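# Swap the two red-taped corner screws with a screwdriver arm

## Task

At each of the two housing corners marked with red tape, remove the existing screw, deposit it in the reject dish (releasing it is fine once any part of it is within the dish), then fetch a fresh screw from the screw feeder and drive it into that same hole until tight. Tight means the motor itself halted on torque while turning the screw in (stopped_at_torque=1 in a result); do not rotate or shift the screw after that. A screw that was pressed in rather than turned must be fully unscrewed and driven again. Any unused new screw goes back hanging in the feeder. After the final screw, raise the screwdriver well clear above the screw heads, release, and move away. Nothing may be dropped or knocked off the table.

## Robot and tools

Robot: one six-joint arm (xArm6) carrying a powered screwdriver, with no gripper. The tool point (end_effector_position) is the tip of the hex key when nothing presses on it; the key lies along the tool's +z axis and can be pushed back up to 12 mm. A flat block juts roughly 9 cm from the last joint's axis toward the tool's -y side and rotates with the tool, so watch its clearance.

Frame: the scene frame has its origin on the table top under the arm base, +z up, +y to the left when facing along +x. Results give the tool point position in metres, orientation as quaternion wxyz, and linear (m/s) and angular (rad/s) velocity in this frame. Long-reach readings may be slightly off.

execute_actions(actions): actions is a list of actions; each action is a table of 1 to 15 rows, each row lasting one 1/30 s step; a short table repeats its final row to fill 15 steps. An empty list only returns state and images. Every row has 9 numbers in [-1, 1], in this order: dx, dy, dz, rx, ry, rz, spindle, torque_limit, sleeve_vacuum.
- dx..rz are an offset, not a pose: the target relative to the tool point's measured pose at the start of that action, expressed in the tool's own axes. All rows of an action refer to that same start, not to the preceding row. For the first action of a call the start is the last pose a result reported. Scale: 1.0 equals 0.6 m or 180 degrees; rx, ry, rz form a single rotation vector.
- Each step the command is clipped to at most 70 mm and 16 degrees from the measured pose; after an action the arm only continues to the last clipped pose, so large offsets need follow-up actions. Position wins over orientation if both cannot be met.
- spindle: +1 spins the key clockwise at 500 rpm (screws in), -1 reverses; 0.5 s ramp-up. The value persists between actions and while you think, and the arm does not track the screw then, so finish actions with spindle 0.
- torque_limit: -1 maps to 0.3 N m, +1 to 1.2 N m, linear between.
- sleeve_vacuum: above 0.01 holds a screw on the key; anything else releases it. torque_limit and sleeve_vacuum also persist.

Screwing: place the tool point on the screw axis, 2 mm under the head's top, and turn gently with spindle between -0.2 and 0.2; negative engages without advancing, positive engages and advances. As the screw rotates, move the tool along with it by 0.7 mm per turn (down when tightening, up when loosening). Tightening halts at 95 % of the torque limit (head seated or thread jammed) and stopped_at_torque becomes 1; to restart, spindle must be 0 or negative for 0.5 s first.

move(target, speed, blocking): target is one 9-number row as above; its first six are an offset in tool axes from the pose in the latest result showing one, same scale; the tool numbers are applied at the start. speed is the path's top speed in m/s, 0.002 to 0.5 (default 0.25); rotation is capped at twice that in rad/s. The path lasts 0.5 to 10 s and is cut off at 10 s. It ignores obstacles; faster contact hits harder, and aiming further beyond a contact presses harder. The tool can lag, drift, or overshoot the speed, mostly near full extension. The result adds a move: line with the ending (done, off_target, moving, held, fault), limits (paced = pose clipped; held = a check blocked some steps, after which motion can jump fast) and distance to target. With blocking=false you get a result after 0.5 s; until a result shows the move ended, further moves and rows are refused, so use wait or stop.

wait(seconds): 0 to 10, the arm keeps its last command; returns early if a move finishes. stop(): brakes a running move (needs room; the tool keeps running). zoom_image(camera, region): enlarges [x0, y0, x1, y1] pixels of a camera's latest image, at most 504 by 504. Cameras: cam_head_left, cam_head_right, cam_high, cam_low (896x504), cam_wrist (616x616 fisheye); calibration matrices were supplied. read_manual(section) returns licence text only. finished_scene(scene) ends the given scene irreversibly; the goal must already hold.

Result lines: Hand target is the pose the controller is currently driving toward; pose unreachable means the clearance check altered or blocked the command (a base mount counts as arm). Joint ranges in rad: waist ±6.283, shoulder -2.059 to 2.094, elbow -3.927 to 0.192, forearm roll ±6.283, wrist pitch -1.693 to 3.142, wrist roll ±6.283.

Avoid: joint load limits (N m: waist 43.5, shoulder 43.5, elbow 26.1, forearm roll 26.1, wrist pitch 17.4, wrist roll 17.4, held weight included); reaching one triggers a torque fault, the joint backs off, the arm holds 10 s and the rest of the call is skipped. Motors heat under load: MOTOR HOT at 65 °C, braking OVER-TEMPERATURE FAULT at 80 °C. Any stop is costly. Do not drop screws, slam, push hard, or knock anything off the table; loose objects may occasionally get nudged by outside forces. The robot keeps holding its last command while you are composing a reply.

Each tool is called in YAML: its name, and indented under it one key for each argument.

## Session

execute_actions:
  actions: []

Scene clock: 0.00 s.
end_effector_position=(+0.5378, +0.1017, +0.1477) sleeve_vacuum_kpa=0 screw_detected=0 stopped_at_torque=0 turns=0.00 end_effector_quat_wxyz=(-0.164, +0.681, +0.594, -0.396) end_effector_velocity=(+0.000, +0.001, -0.000) end_effector_angular_velocity=(+0.003, -0.001, +0.000)
Joint positions: [-0.019 -0.14  -2.096 -0.003  2.241  0.766]
Joint velocities: [ 0.001  0.001 -0.001  0.002 -0.    -0.   ]
Motor temperatures (°C, as the motors report them): [27 29 29 29 35 35]
Hand target: +0.538, +0.102, +0.148; -0.164, +0.681, +0.594, -0.396

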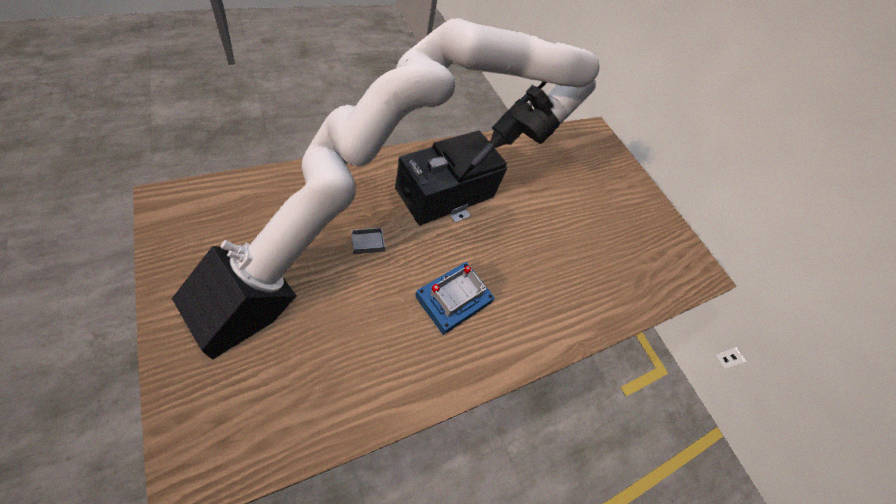

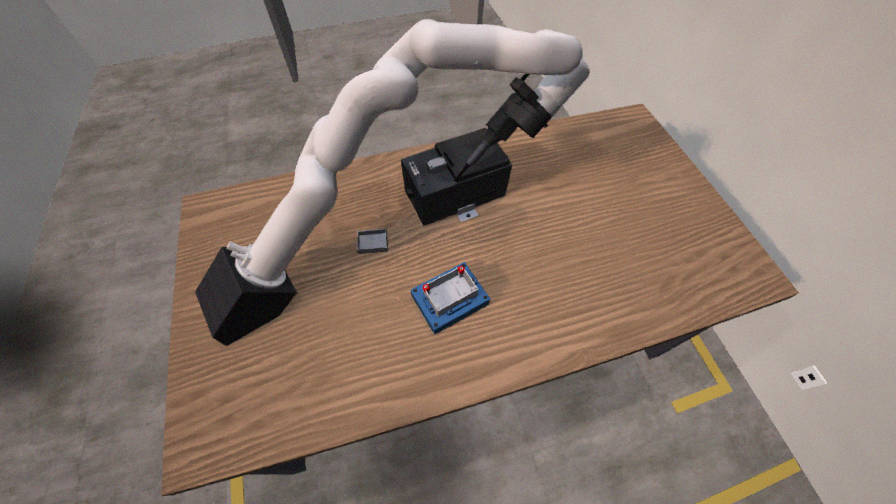

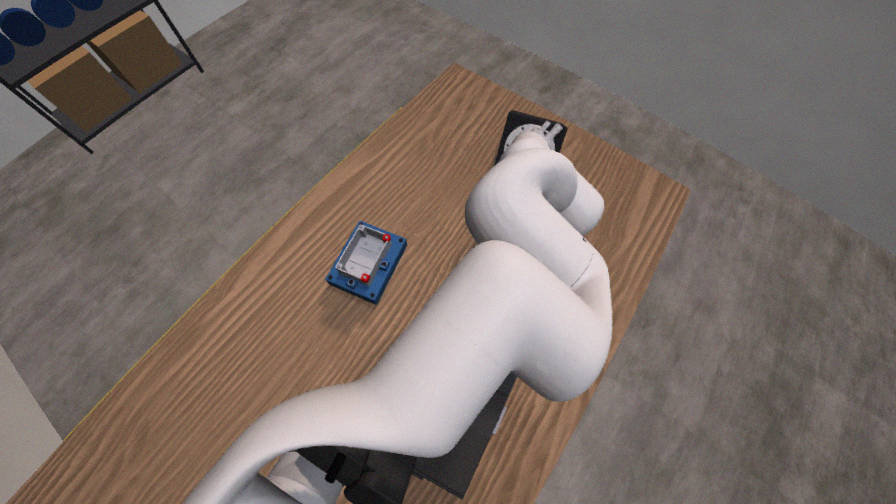

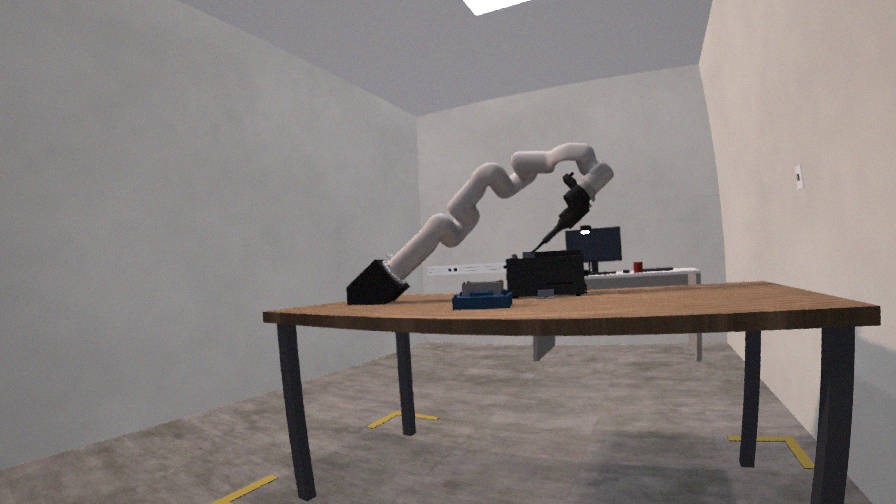

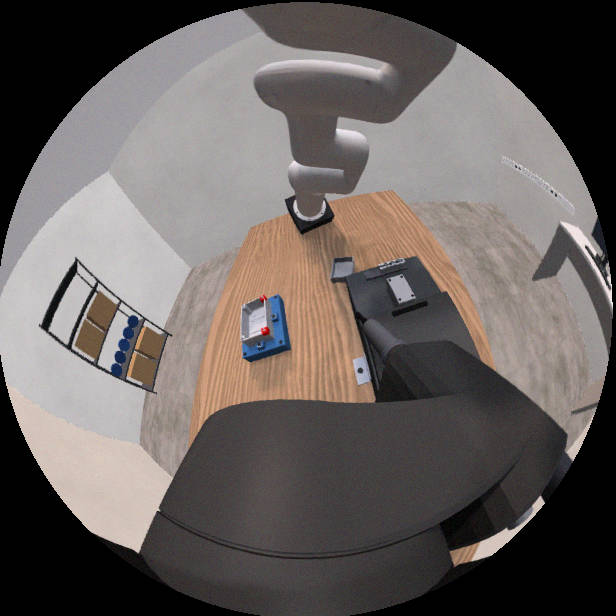

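move:
  target: [-0.39,-0.134,0.227,-0.2524,0.1254,0,0,0,0]

Scene clock: 3.97 s.
end_effector_position=(+0.3883, -0.1299, +0.1962) sleeve_vacuum_kpa=0 screw_detected=0 stopped_at_torque=0 turns=0.00 end_effector_quat_wxyz=(-0.002, +0.753, +0.658, +0.002) end_effector_velocity=(-0.002, -0.000, -0.001) end_effector_angular_velocity=(+0.004, -0.004, -0.004)
Joint positions: [-1.669 -0.375 -0.991  0.747  1.851 -0.855]
Joint velocities: [-0.003  0.006  0.004 -0.    -0.    -0.005]
Motor temperatures (°C, as the motors report them): [27 29 30 29 35 35]
Hand target: +0.388, -0.130, +0.196; -0.002, +0.754, +0.657, +0.003
Off the commanded pose: 0.003 m, 0 deg.
move: done
camera_calibration (this result's frames):
cam_wrist: T_world_to_cam=[[0.141934, 0.989826, -0.00992066, 0.155187], [0.963524, -0.135851, 0.230576, -0.427979], [0.226883, -0.0422854, -0.973004, 0.358652], [0, 0, 0, 1]] pos_world=[0.30897, -0.196584, 0.449191]

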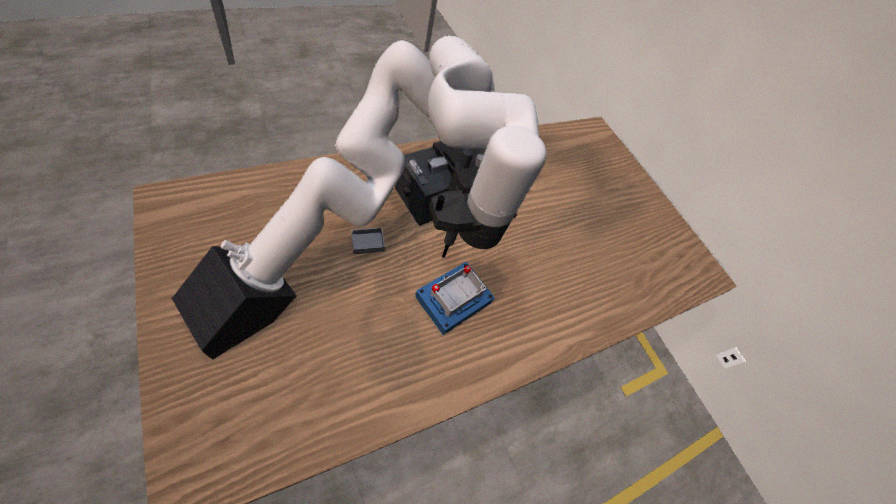

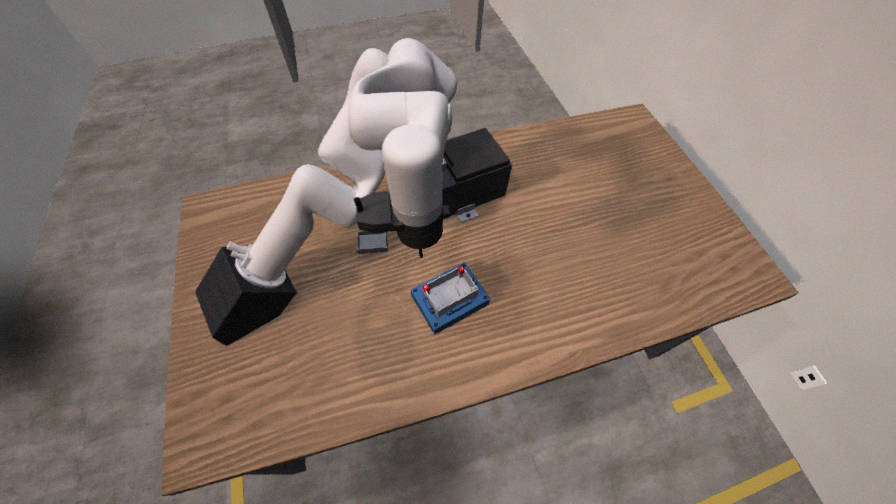

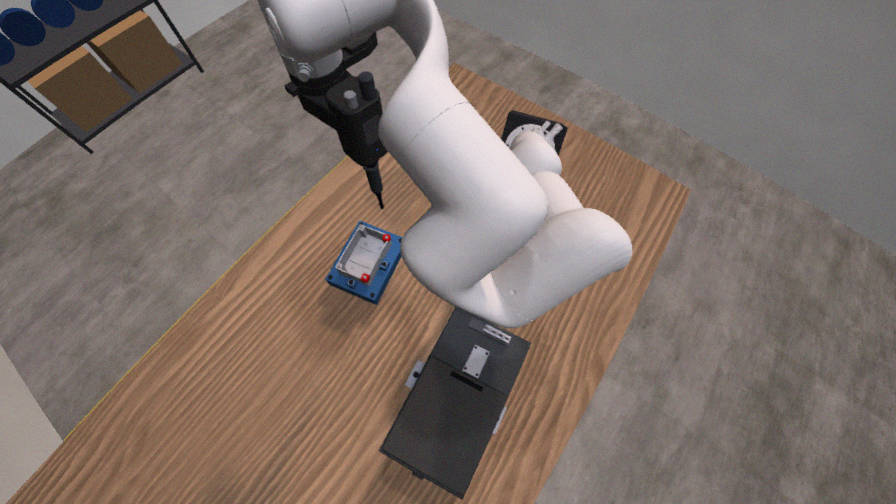

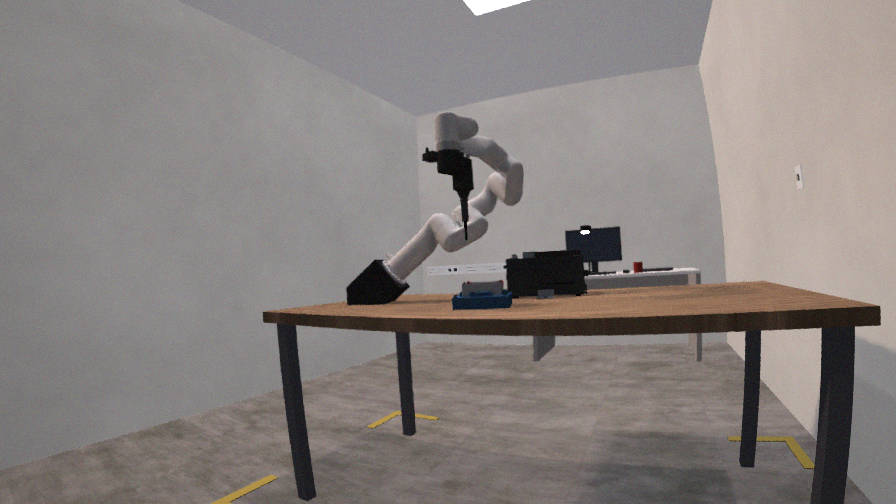

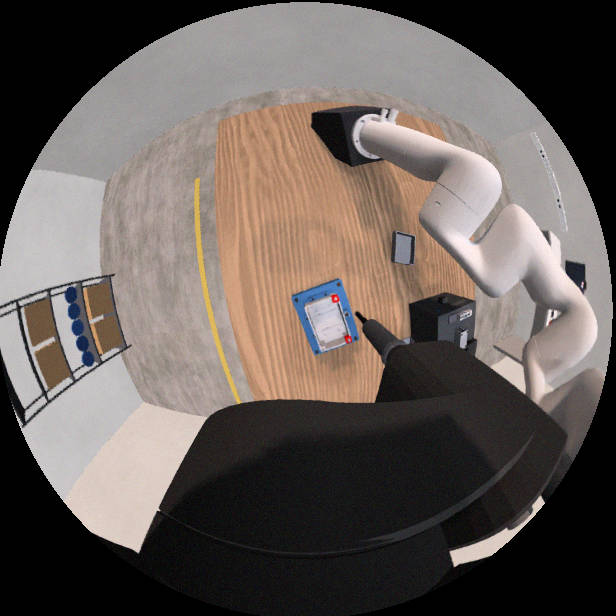

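move:
  target: [-0.008,-0.006,0.19,0,0,-0.043,0,0,0]

zoom_image:
  camera: "cam_wrist"
  region: [290,250,410,370]

zoom_image:
  camera: "cam_high"
  region: [330,200,430,300]

zoom_image:
  camera: "cam_head_left"
  region: [400,240,500,340]

zoom_image:
  camera: "cam_low"
  region: [440,240,520,320]

Scene clock: 6.43 s.
end_effector_position=(+0.3841, -0.1342, +0.0826) sleeve_vacuum_kpa=0 screw_detected=0 stopped_at_torque=0 turns=0.00 end_effector_quat_wxyz=(-0.002, +0.707, +0.707, +0.002) end_effector_velocity=(-0.001, +0.001, -0.002) end_effector_angular_velocity=(+0.004, -0.000, -0.002)
Joint positions: [-1.375 -0.47  -0.708  0.841  1.518 -0.927]
Joint velocities: [ 0.005 -0.     0.007  0.001 -0.004  0.   ]
Motor temperatures (°C, as the motors report them): [27 29 30 29 35 35]
Hand target: +0.384, -0.134, +0.082; -0.002, +0.707, +0.707, +0.002
Off the commanded pose: 0.001 m, 0 deg.
move: done
camera_calibration (this result's frames):
cam_wrist: T_world_to_cam=[[0.00642132, 0.999919, -0.01101, 0.212462], [0.973074, -0.00371135, 0.230461, -0.384303], [0.230401, -0.0121934, -0.973019, 0.251478], [0, 0, 0, 1]] pos_world=[0.31465, -0.210804, 0.335599]

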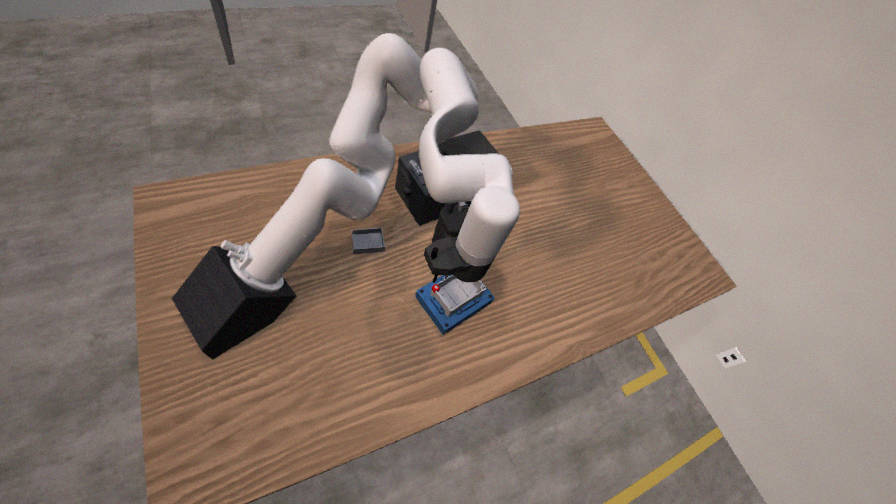

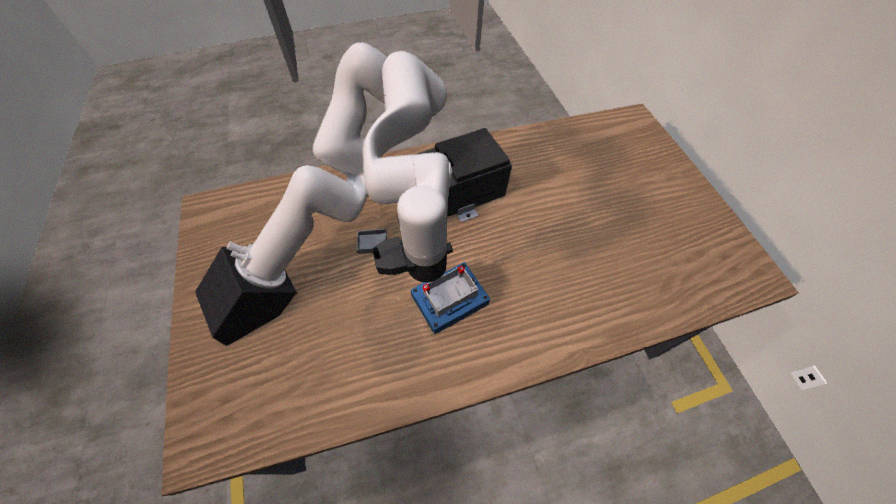

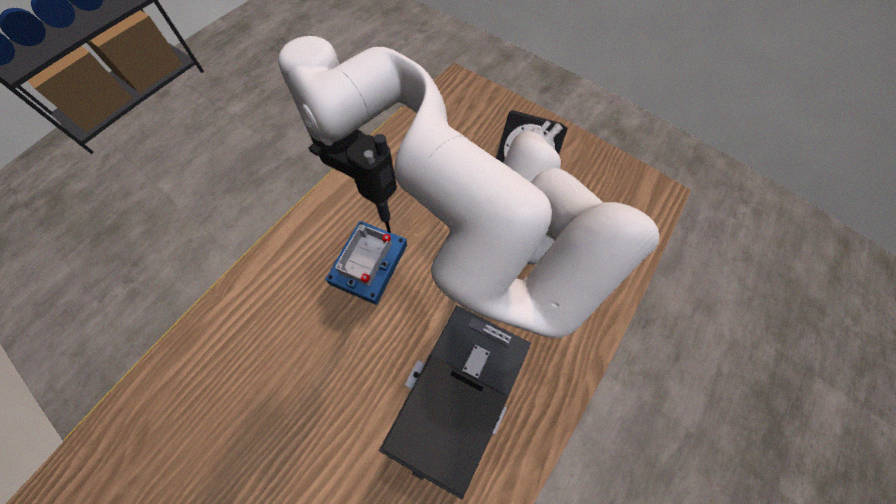

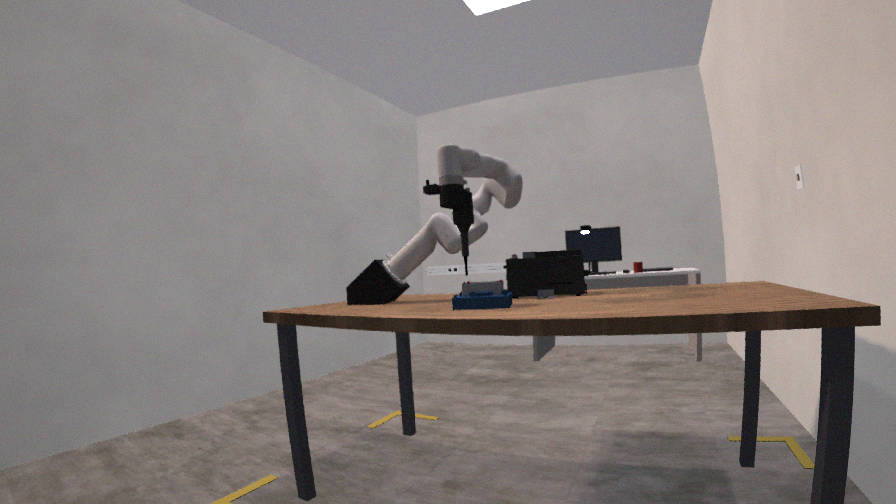

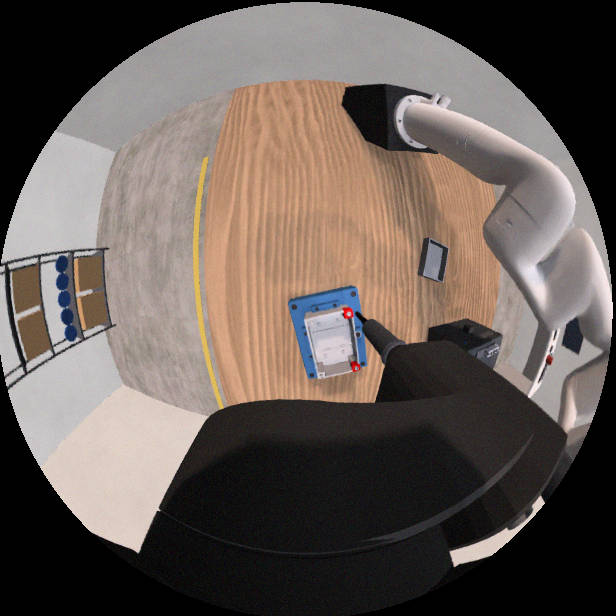

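Region (290, 250, 410, 370) of cam_wrist's 616x616 image, scaled by 4.200, with more detail than that image has.

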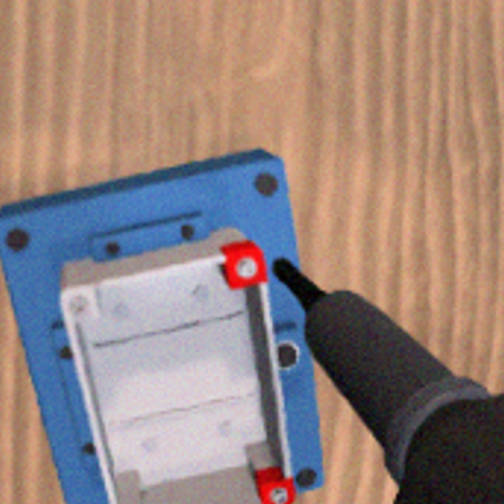

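Region (330, 200, 430, 300) of cam_high's 896x504 image, scaled by 5.040, with more detail than that image has.

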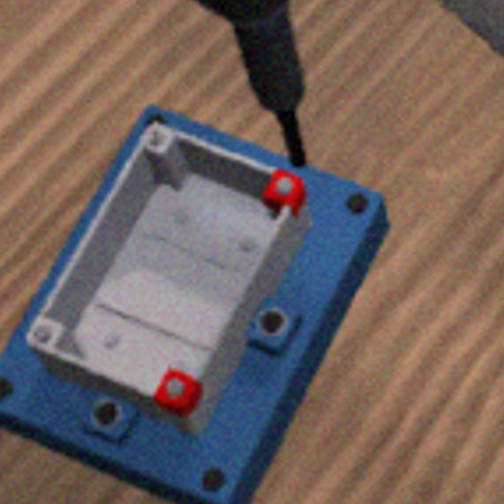

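Region (400, 240, 500, 340) of cam_head_left's 896x504 image, scaled by 5.040, with more detail than that image has.

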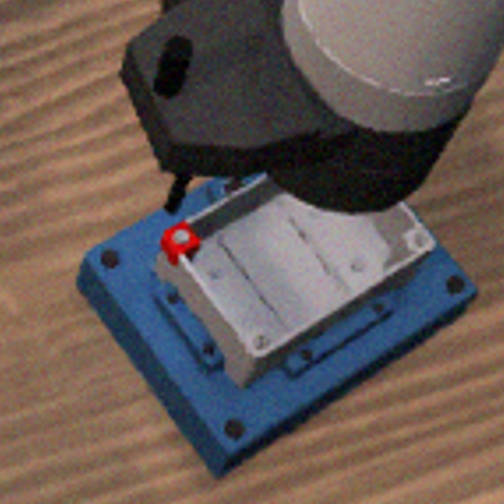

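Region (440, 240, 520, 320) of cam_low's 896x504 image, scaled by 6.300, with more detail than that image has.

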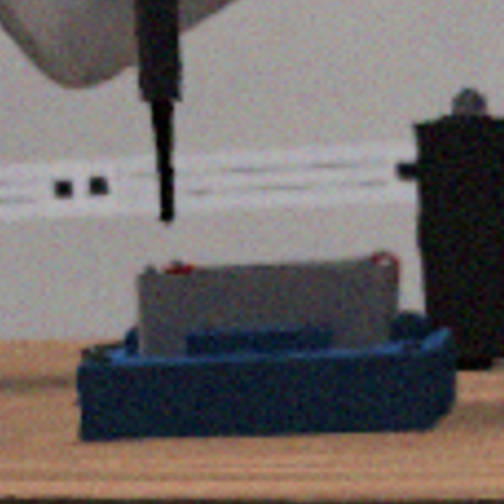

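move:
  target: [-0.0115,0.01,0.025,0,0,0,0,0,0]
  speed: 0.05

zoom_image:
  camera: "cam_wrist"
  region: [326,283,386,343]

zoom_image:
  camera: "cam_high"
  region: [360,210,410,260]

zoom_image:
  camera: "cam_head_left"
  region: [410,260,460,310]

zoom_image:
  camera: "cam_low"
  region: [450,260,490,300]

Scene clock: 8.60 s.
end_effector_position=(+0.3901, -0.1411, +0.0677) sleeve_vacuum_kpa=0 screw_detected=0 stopped_at_torque=0 turns=0.00 end_effector_quat_wxyz=(-0.002, +0.707, +0.707, +0.002) end_effector_velocity=(+0.001, -0.001, -0.000) end_effector_angular_velocity=(-0.002, -0.000, +0.000)
Joint positions: [-1.32  -0.447 -0.704  0.862  1.463 -0.914]
Joint velocities: [ 0.002 -0.    -0.     0.001 -0.003  0.001]
Motor temperatures (°C, as the motors report them): [27 29 30 29 35 35]
Hand target: +0.390, -0.141, +0.068; -0.002, +0.707, +0.707, +0.002
Off the commanded pose: 0.000 m, 0 deg.
move: done
camera_calibration (this result's frames):
cam_wrist: T_world_to_cam=[[0.00622481, 0.999919, -0.0111348, 0.219221], [0.973107, -0.00349307, 0.230326, -0.386684], [0.230268, -0.0122691, -0.97305, 0.235565], [0, 0, 0, 1]] pos_world=[0.320677, -0.217664, 0.320721]

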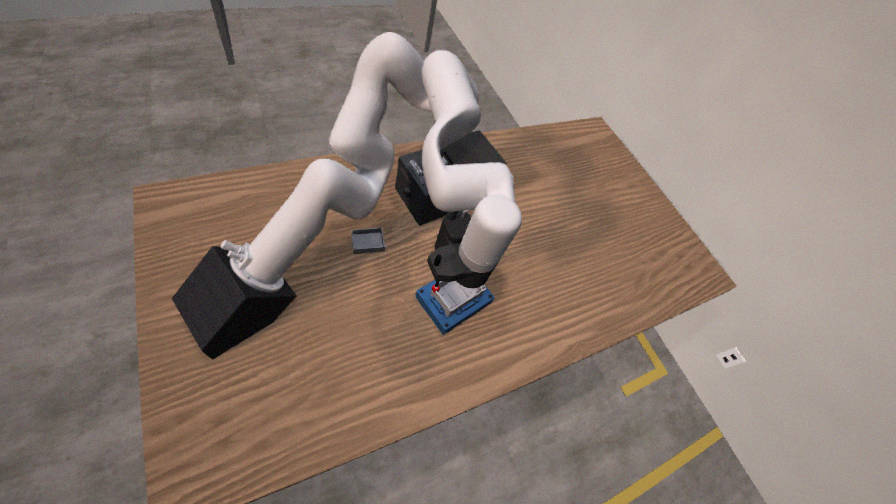

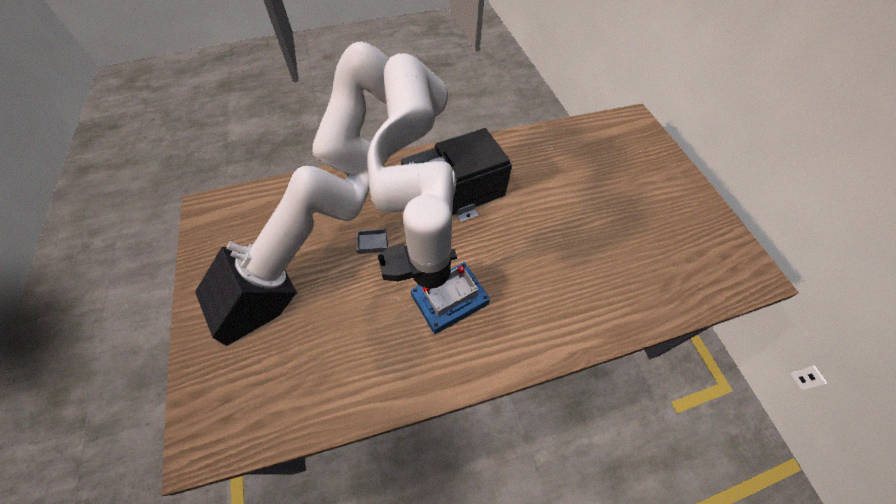

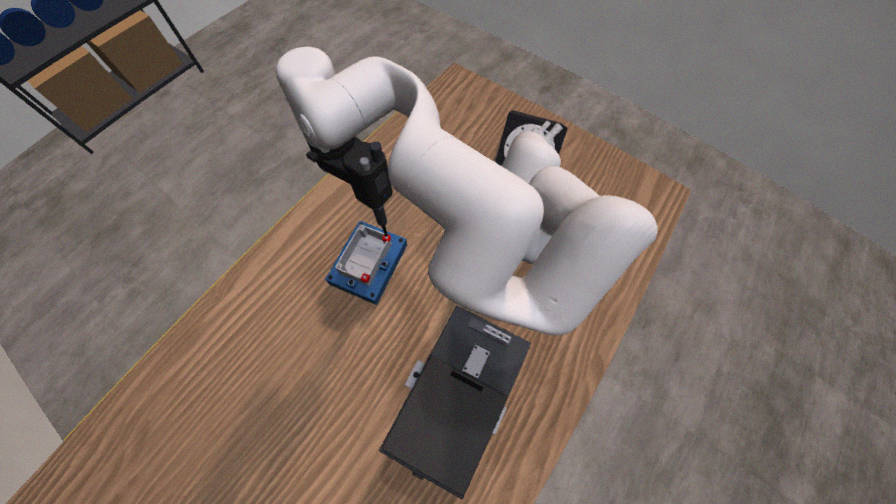

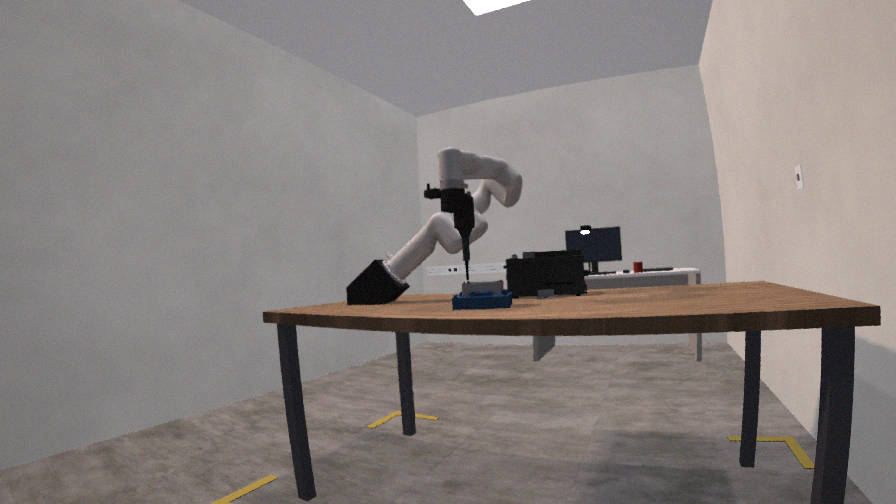

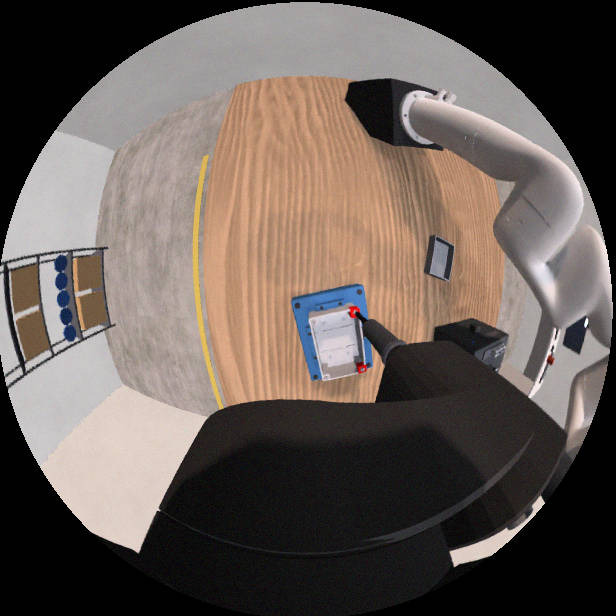

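Region (326, 283, 386, 343) of cam_wrist's 616x616 image, scaled by 8.400, with more detail than that image has.

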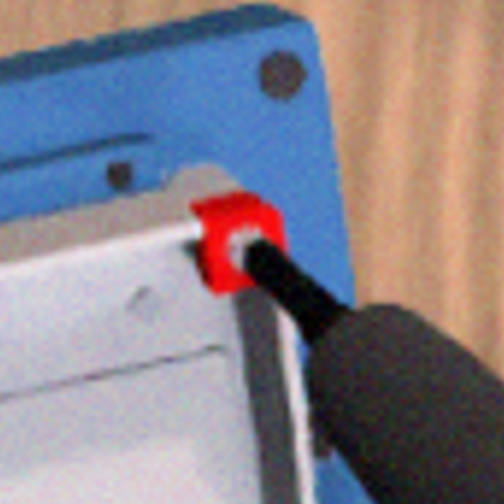

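Region (360, 210, 410, 260) of cam_high's 896x504 image, scaled by 10.080, with more detail than that image has.

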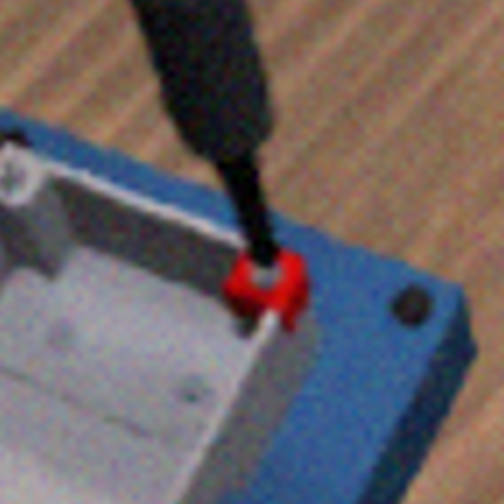

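Region (410, 260, 460, 310) of cam_head_left's 896x504 image, scaled by 10.080, with more detail than that image has.

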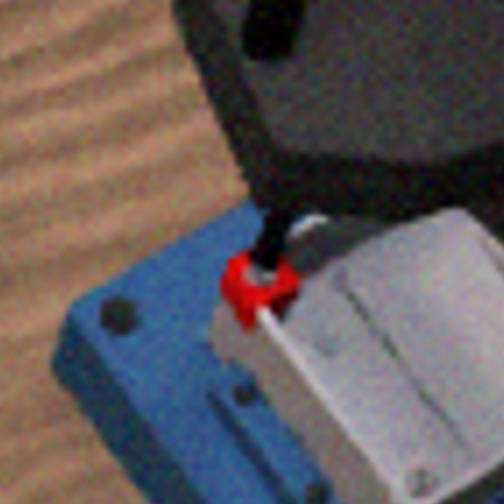

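Region (450, 260, 490, 300) of cam_low's 896x504 image, scaled by 12.600, with more detail than that image has.

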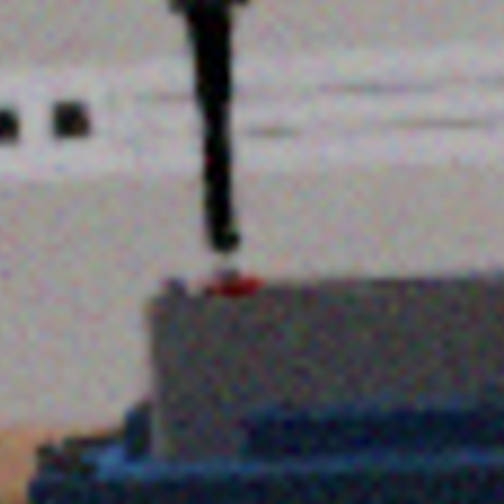

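execute_actions:
  actions:
    - [[-0.0008,0.001,0.006,0,0,0,0,-1,1]]
    - [[0,0,0.007,0,0,0,-0.15,-1,1]]
    - [[0,0,0,0,0,0,-0.15,-1,1]]
    - [[0,0,0,0,0,0,-0.15,-1,1]]
    - [[0,0,0,0,0,0,0,-1,1]]

zoom_image:
  camera: "cam_low"
  region: [450,260,490,300]

Scene clock: 12.60 s.
end_effector_position=(+0.3909, -0.1415, +0.0601) sleeve_vacuum_kpa=40 screw_detected=1 stopped_at_torque=0 turns=-1.85 end_effector_quat_wxyz=(-0.002, +0.707, +0.707, +0.002) end_effector_velocity=(-0.001, +0.000, -0.000) end_effector_angular_velocity=(+0.000, +0.000, -0.002)
Joint positions: [-1.297 -0.446 -0.692  0.871  1.438 -0.911]
Joint velocities: [-0.001  0.     0.001 -0.    -0.     0.   ]
Motor temperatures (°C, as the motors report them): [27 29 30 29 35 35]
Hand target: +0.391, -0.141, +0.060; -0.002, +0.707, +0.707, +0.002
Off the commanded pose: 0.000 m, 0 deg.
camera_calibration (this result's frames):
cam_wrist: T_world_to_cam=[[0.00571838, 0.999922, -0.011076, 0.219689], [0.973094, -0.00301298, 0.230388, -0.385625], [0.230337, -0.0120954, -0.973036, 0.227996], [0, 0, 0, 1]] pos_world=[0.321477, -0.218076, 0.313125]

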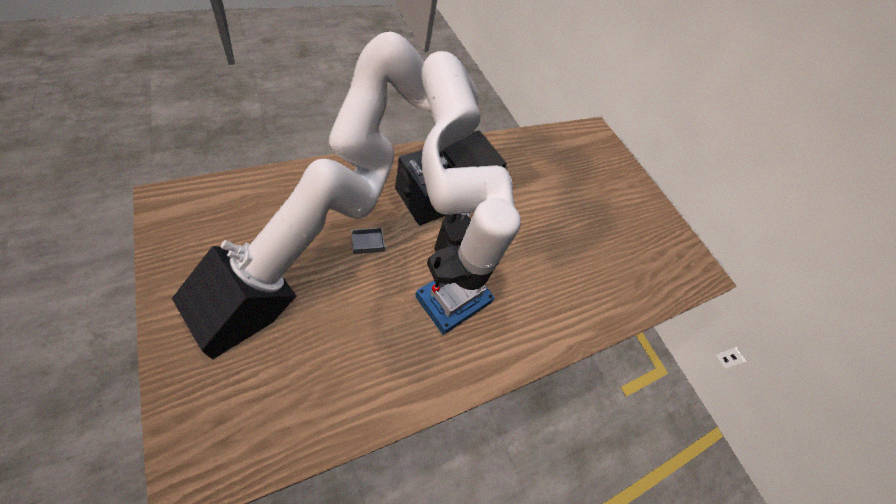

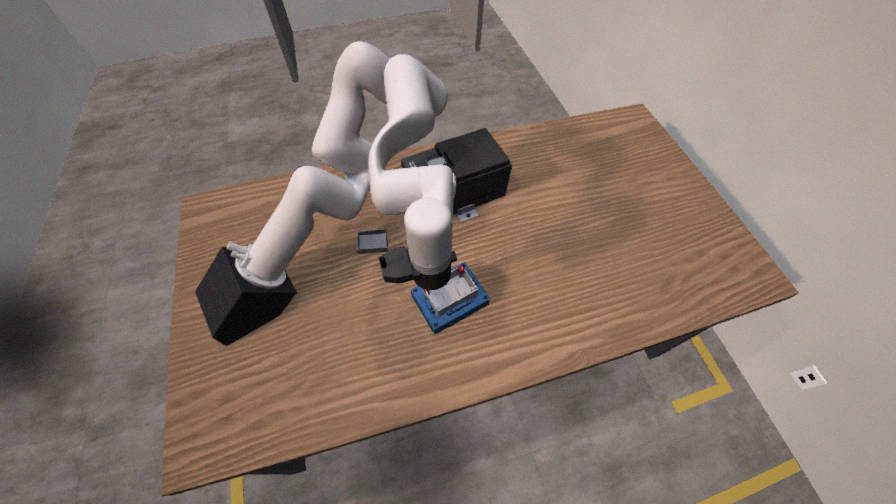

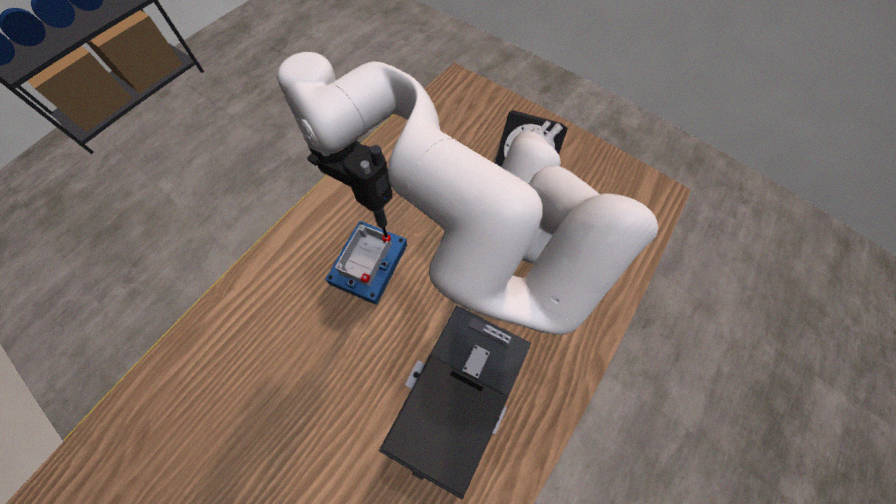

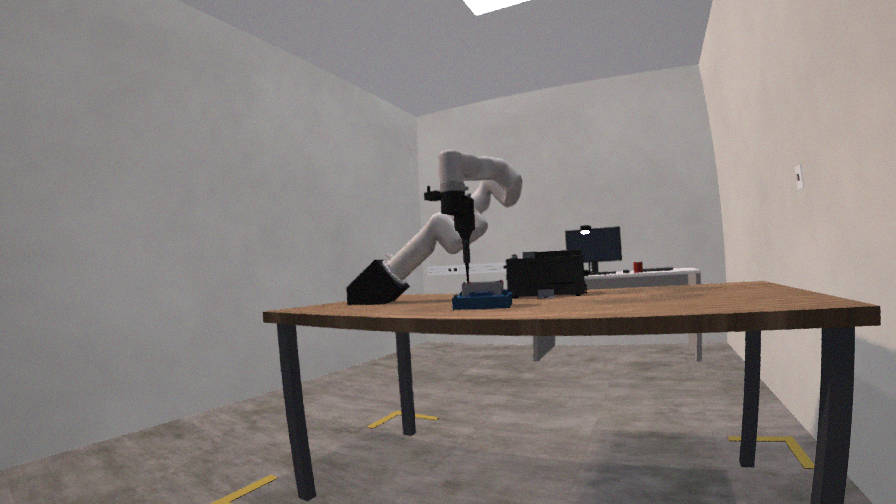

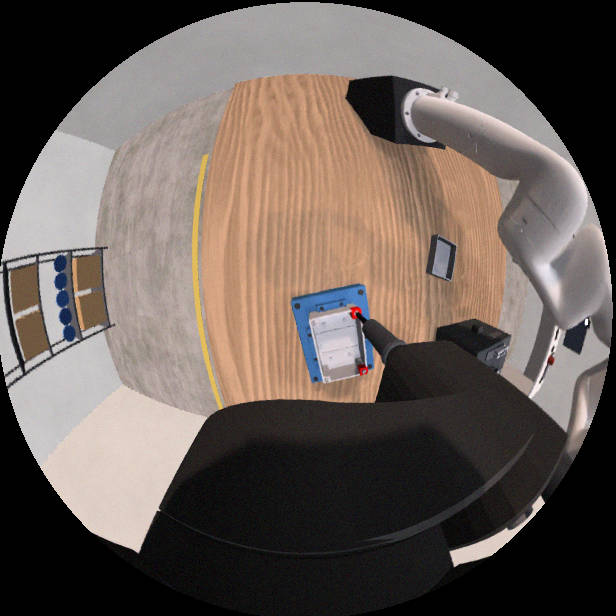

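Region (450, 260, 490, 300) of cam_low's 896x504 image, scaled by 12.600, with more detail than that image has.

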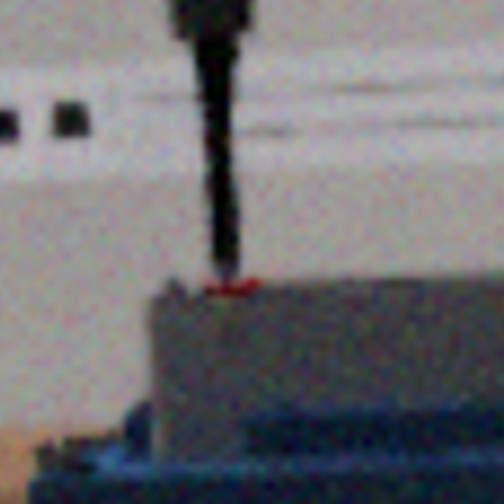

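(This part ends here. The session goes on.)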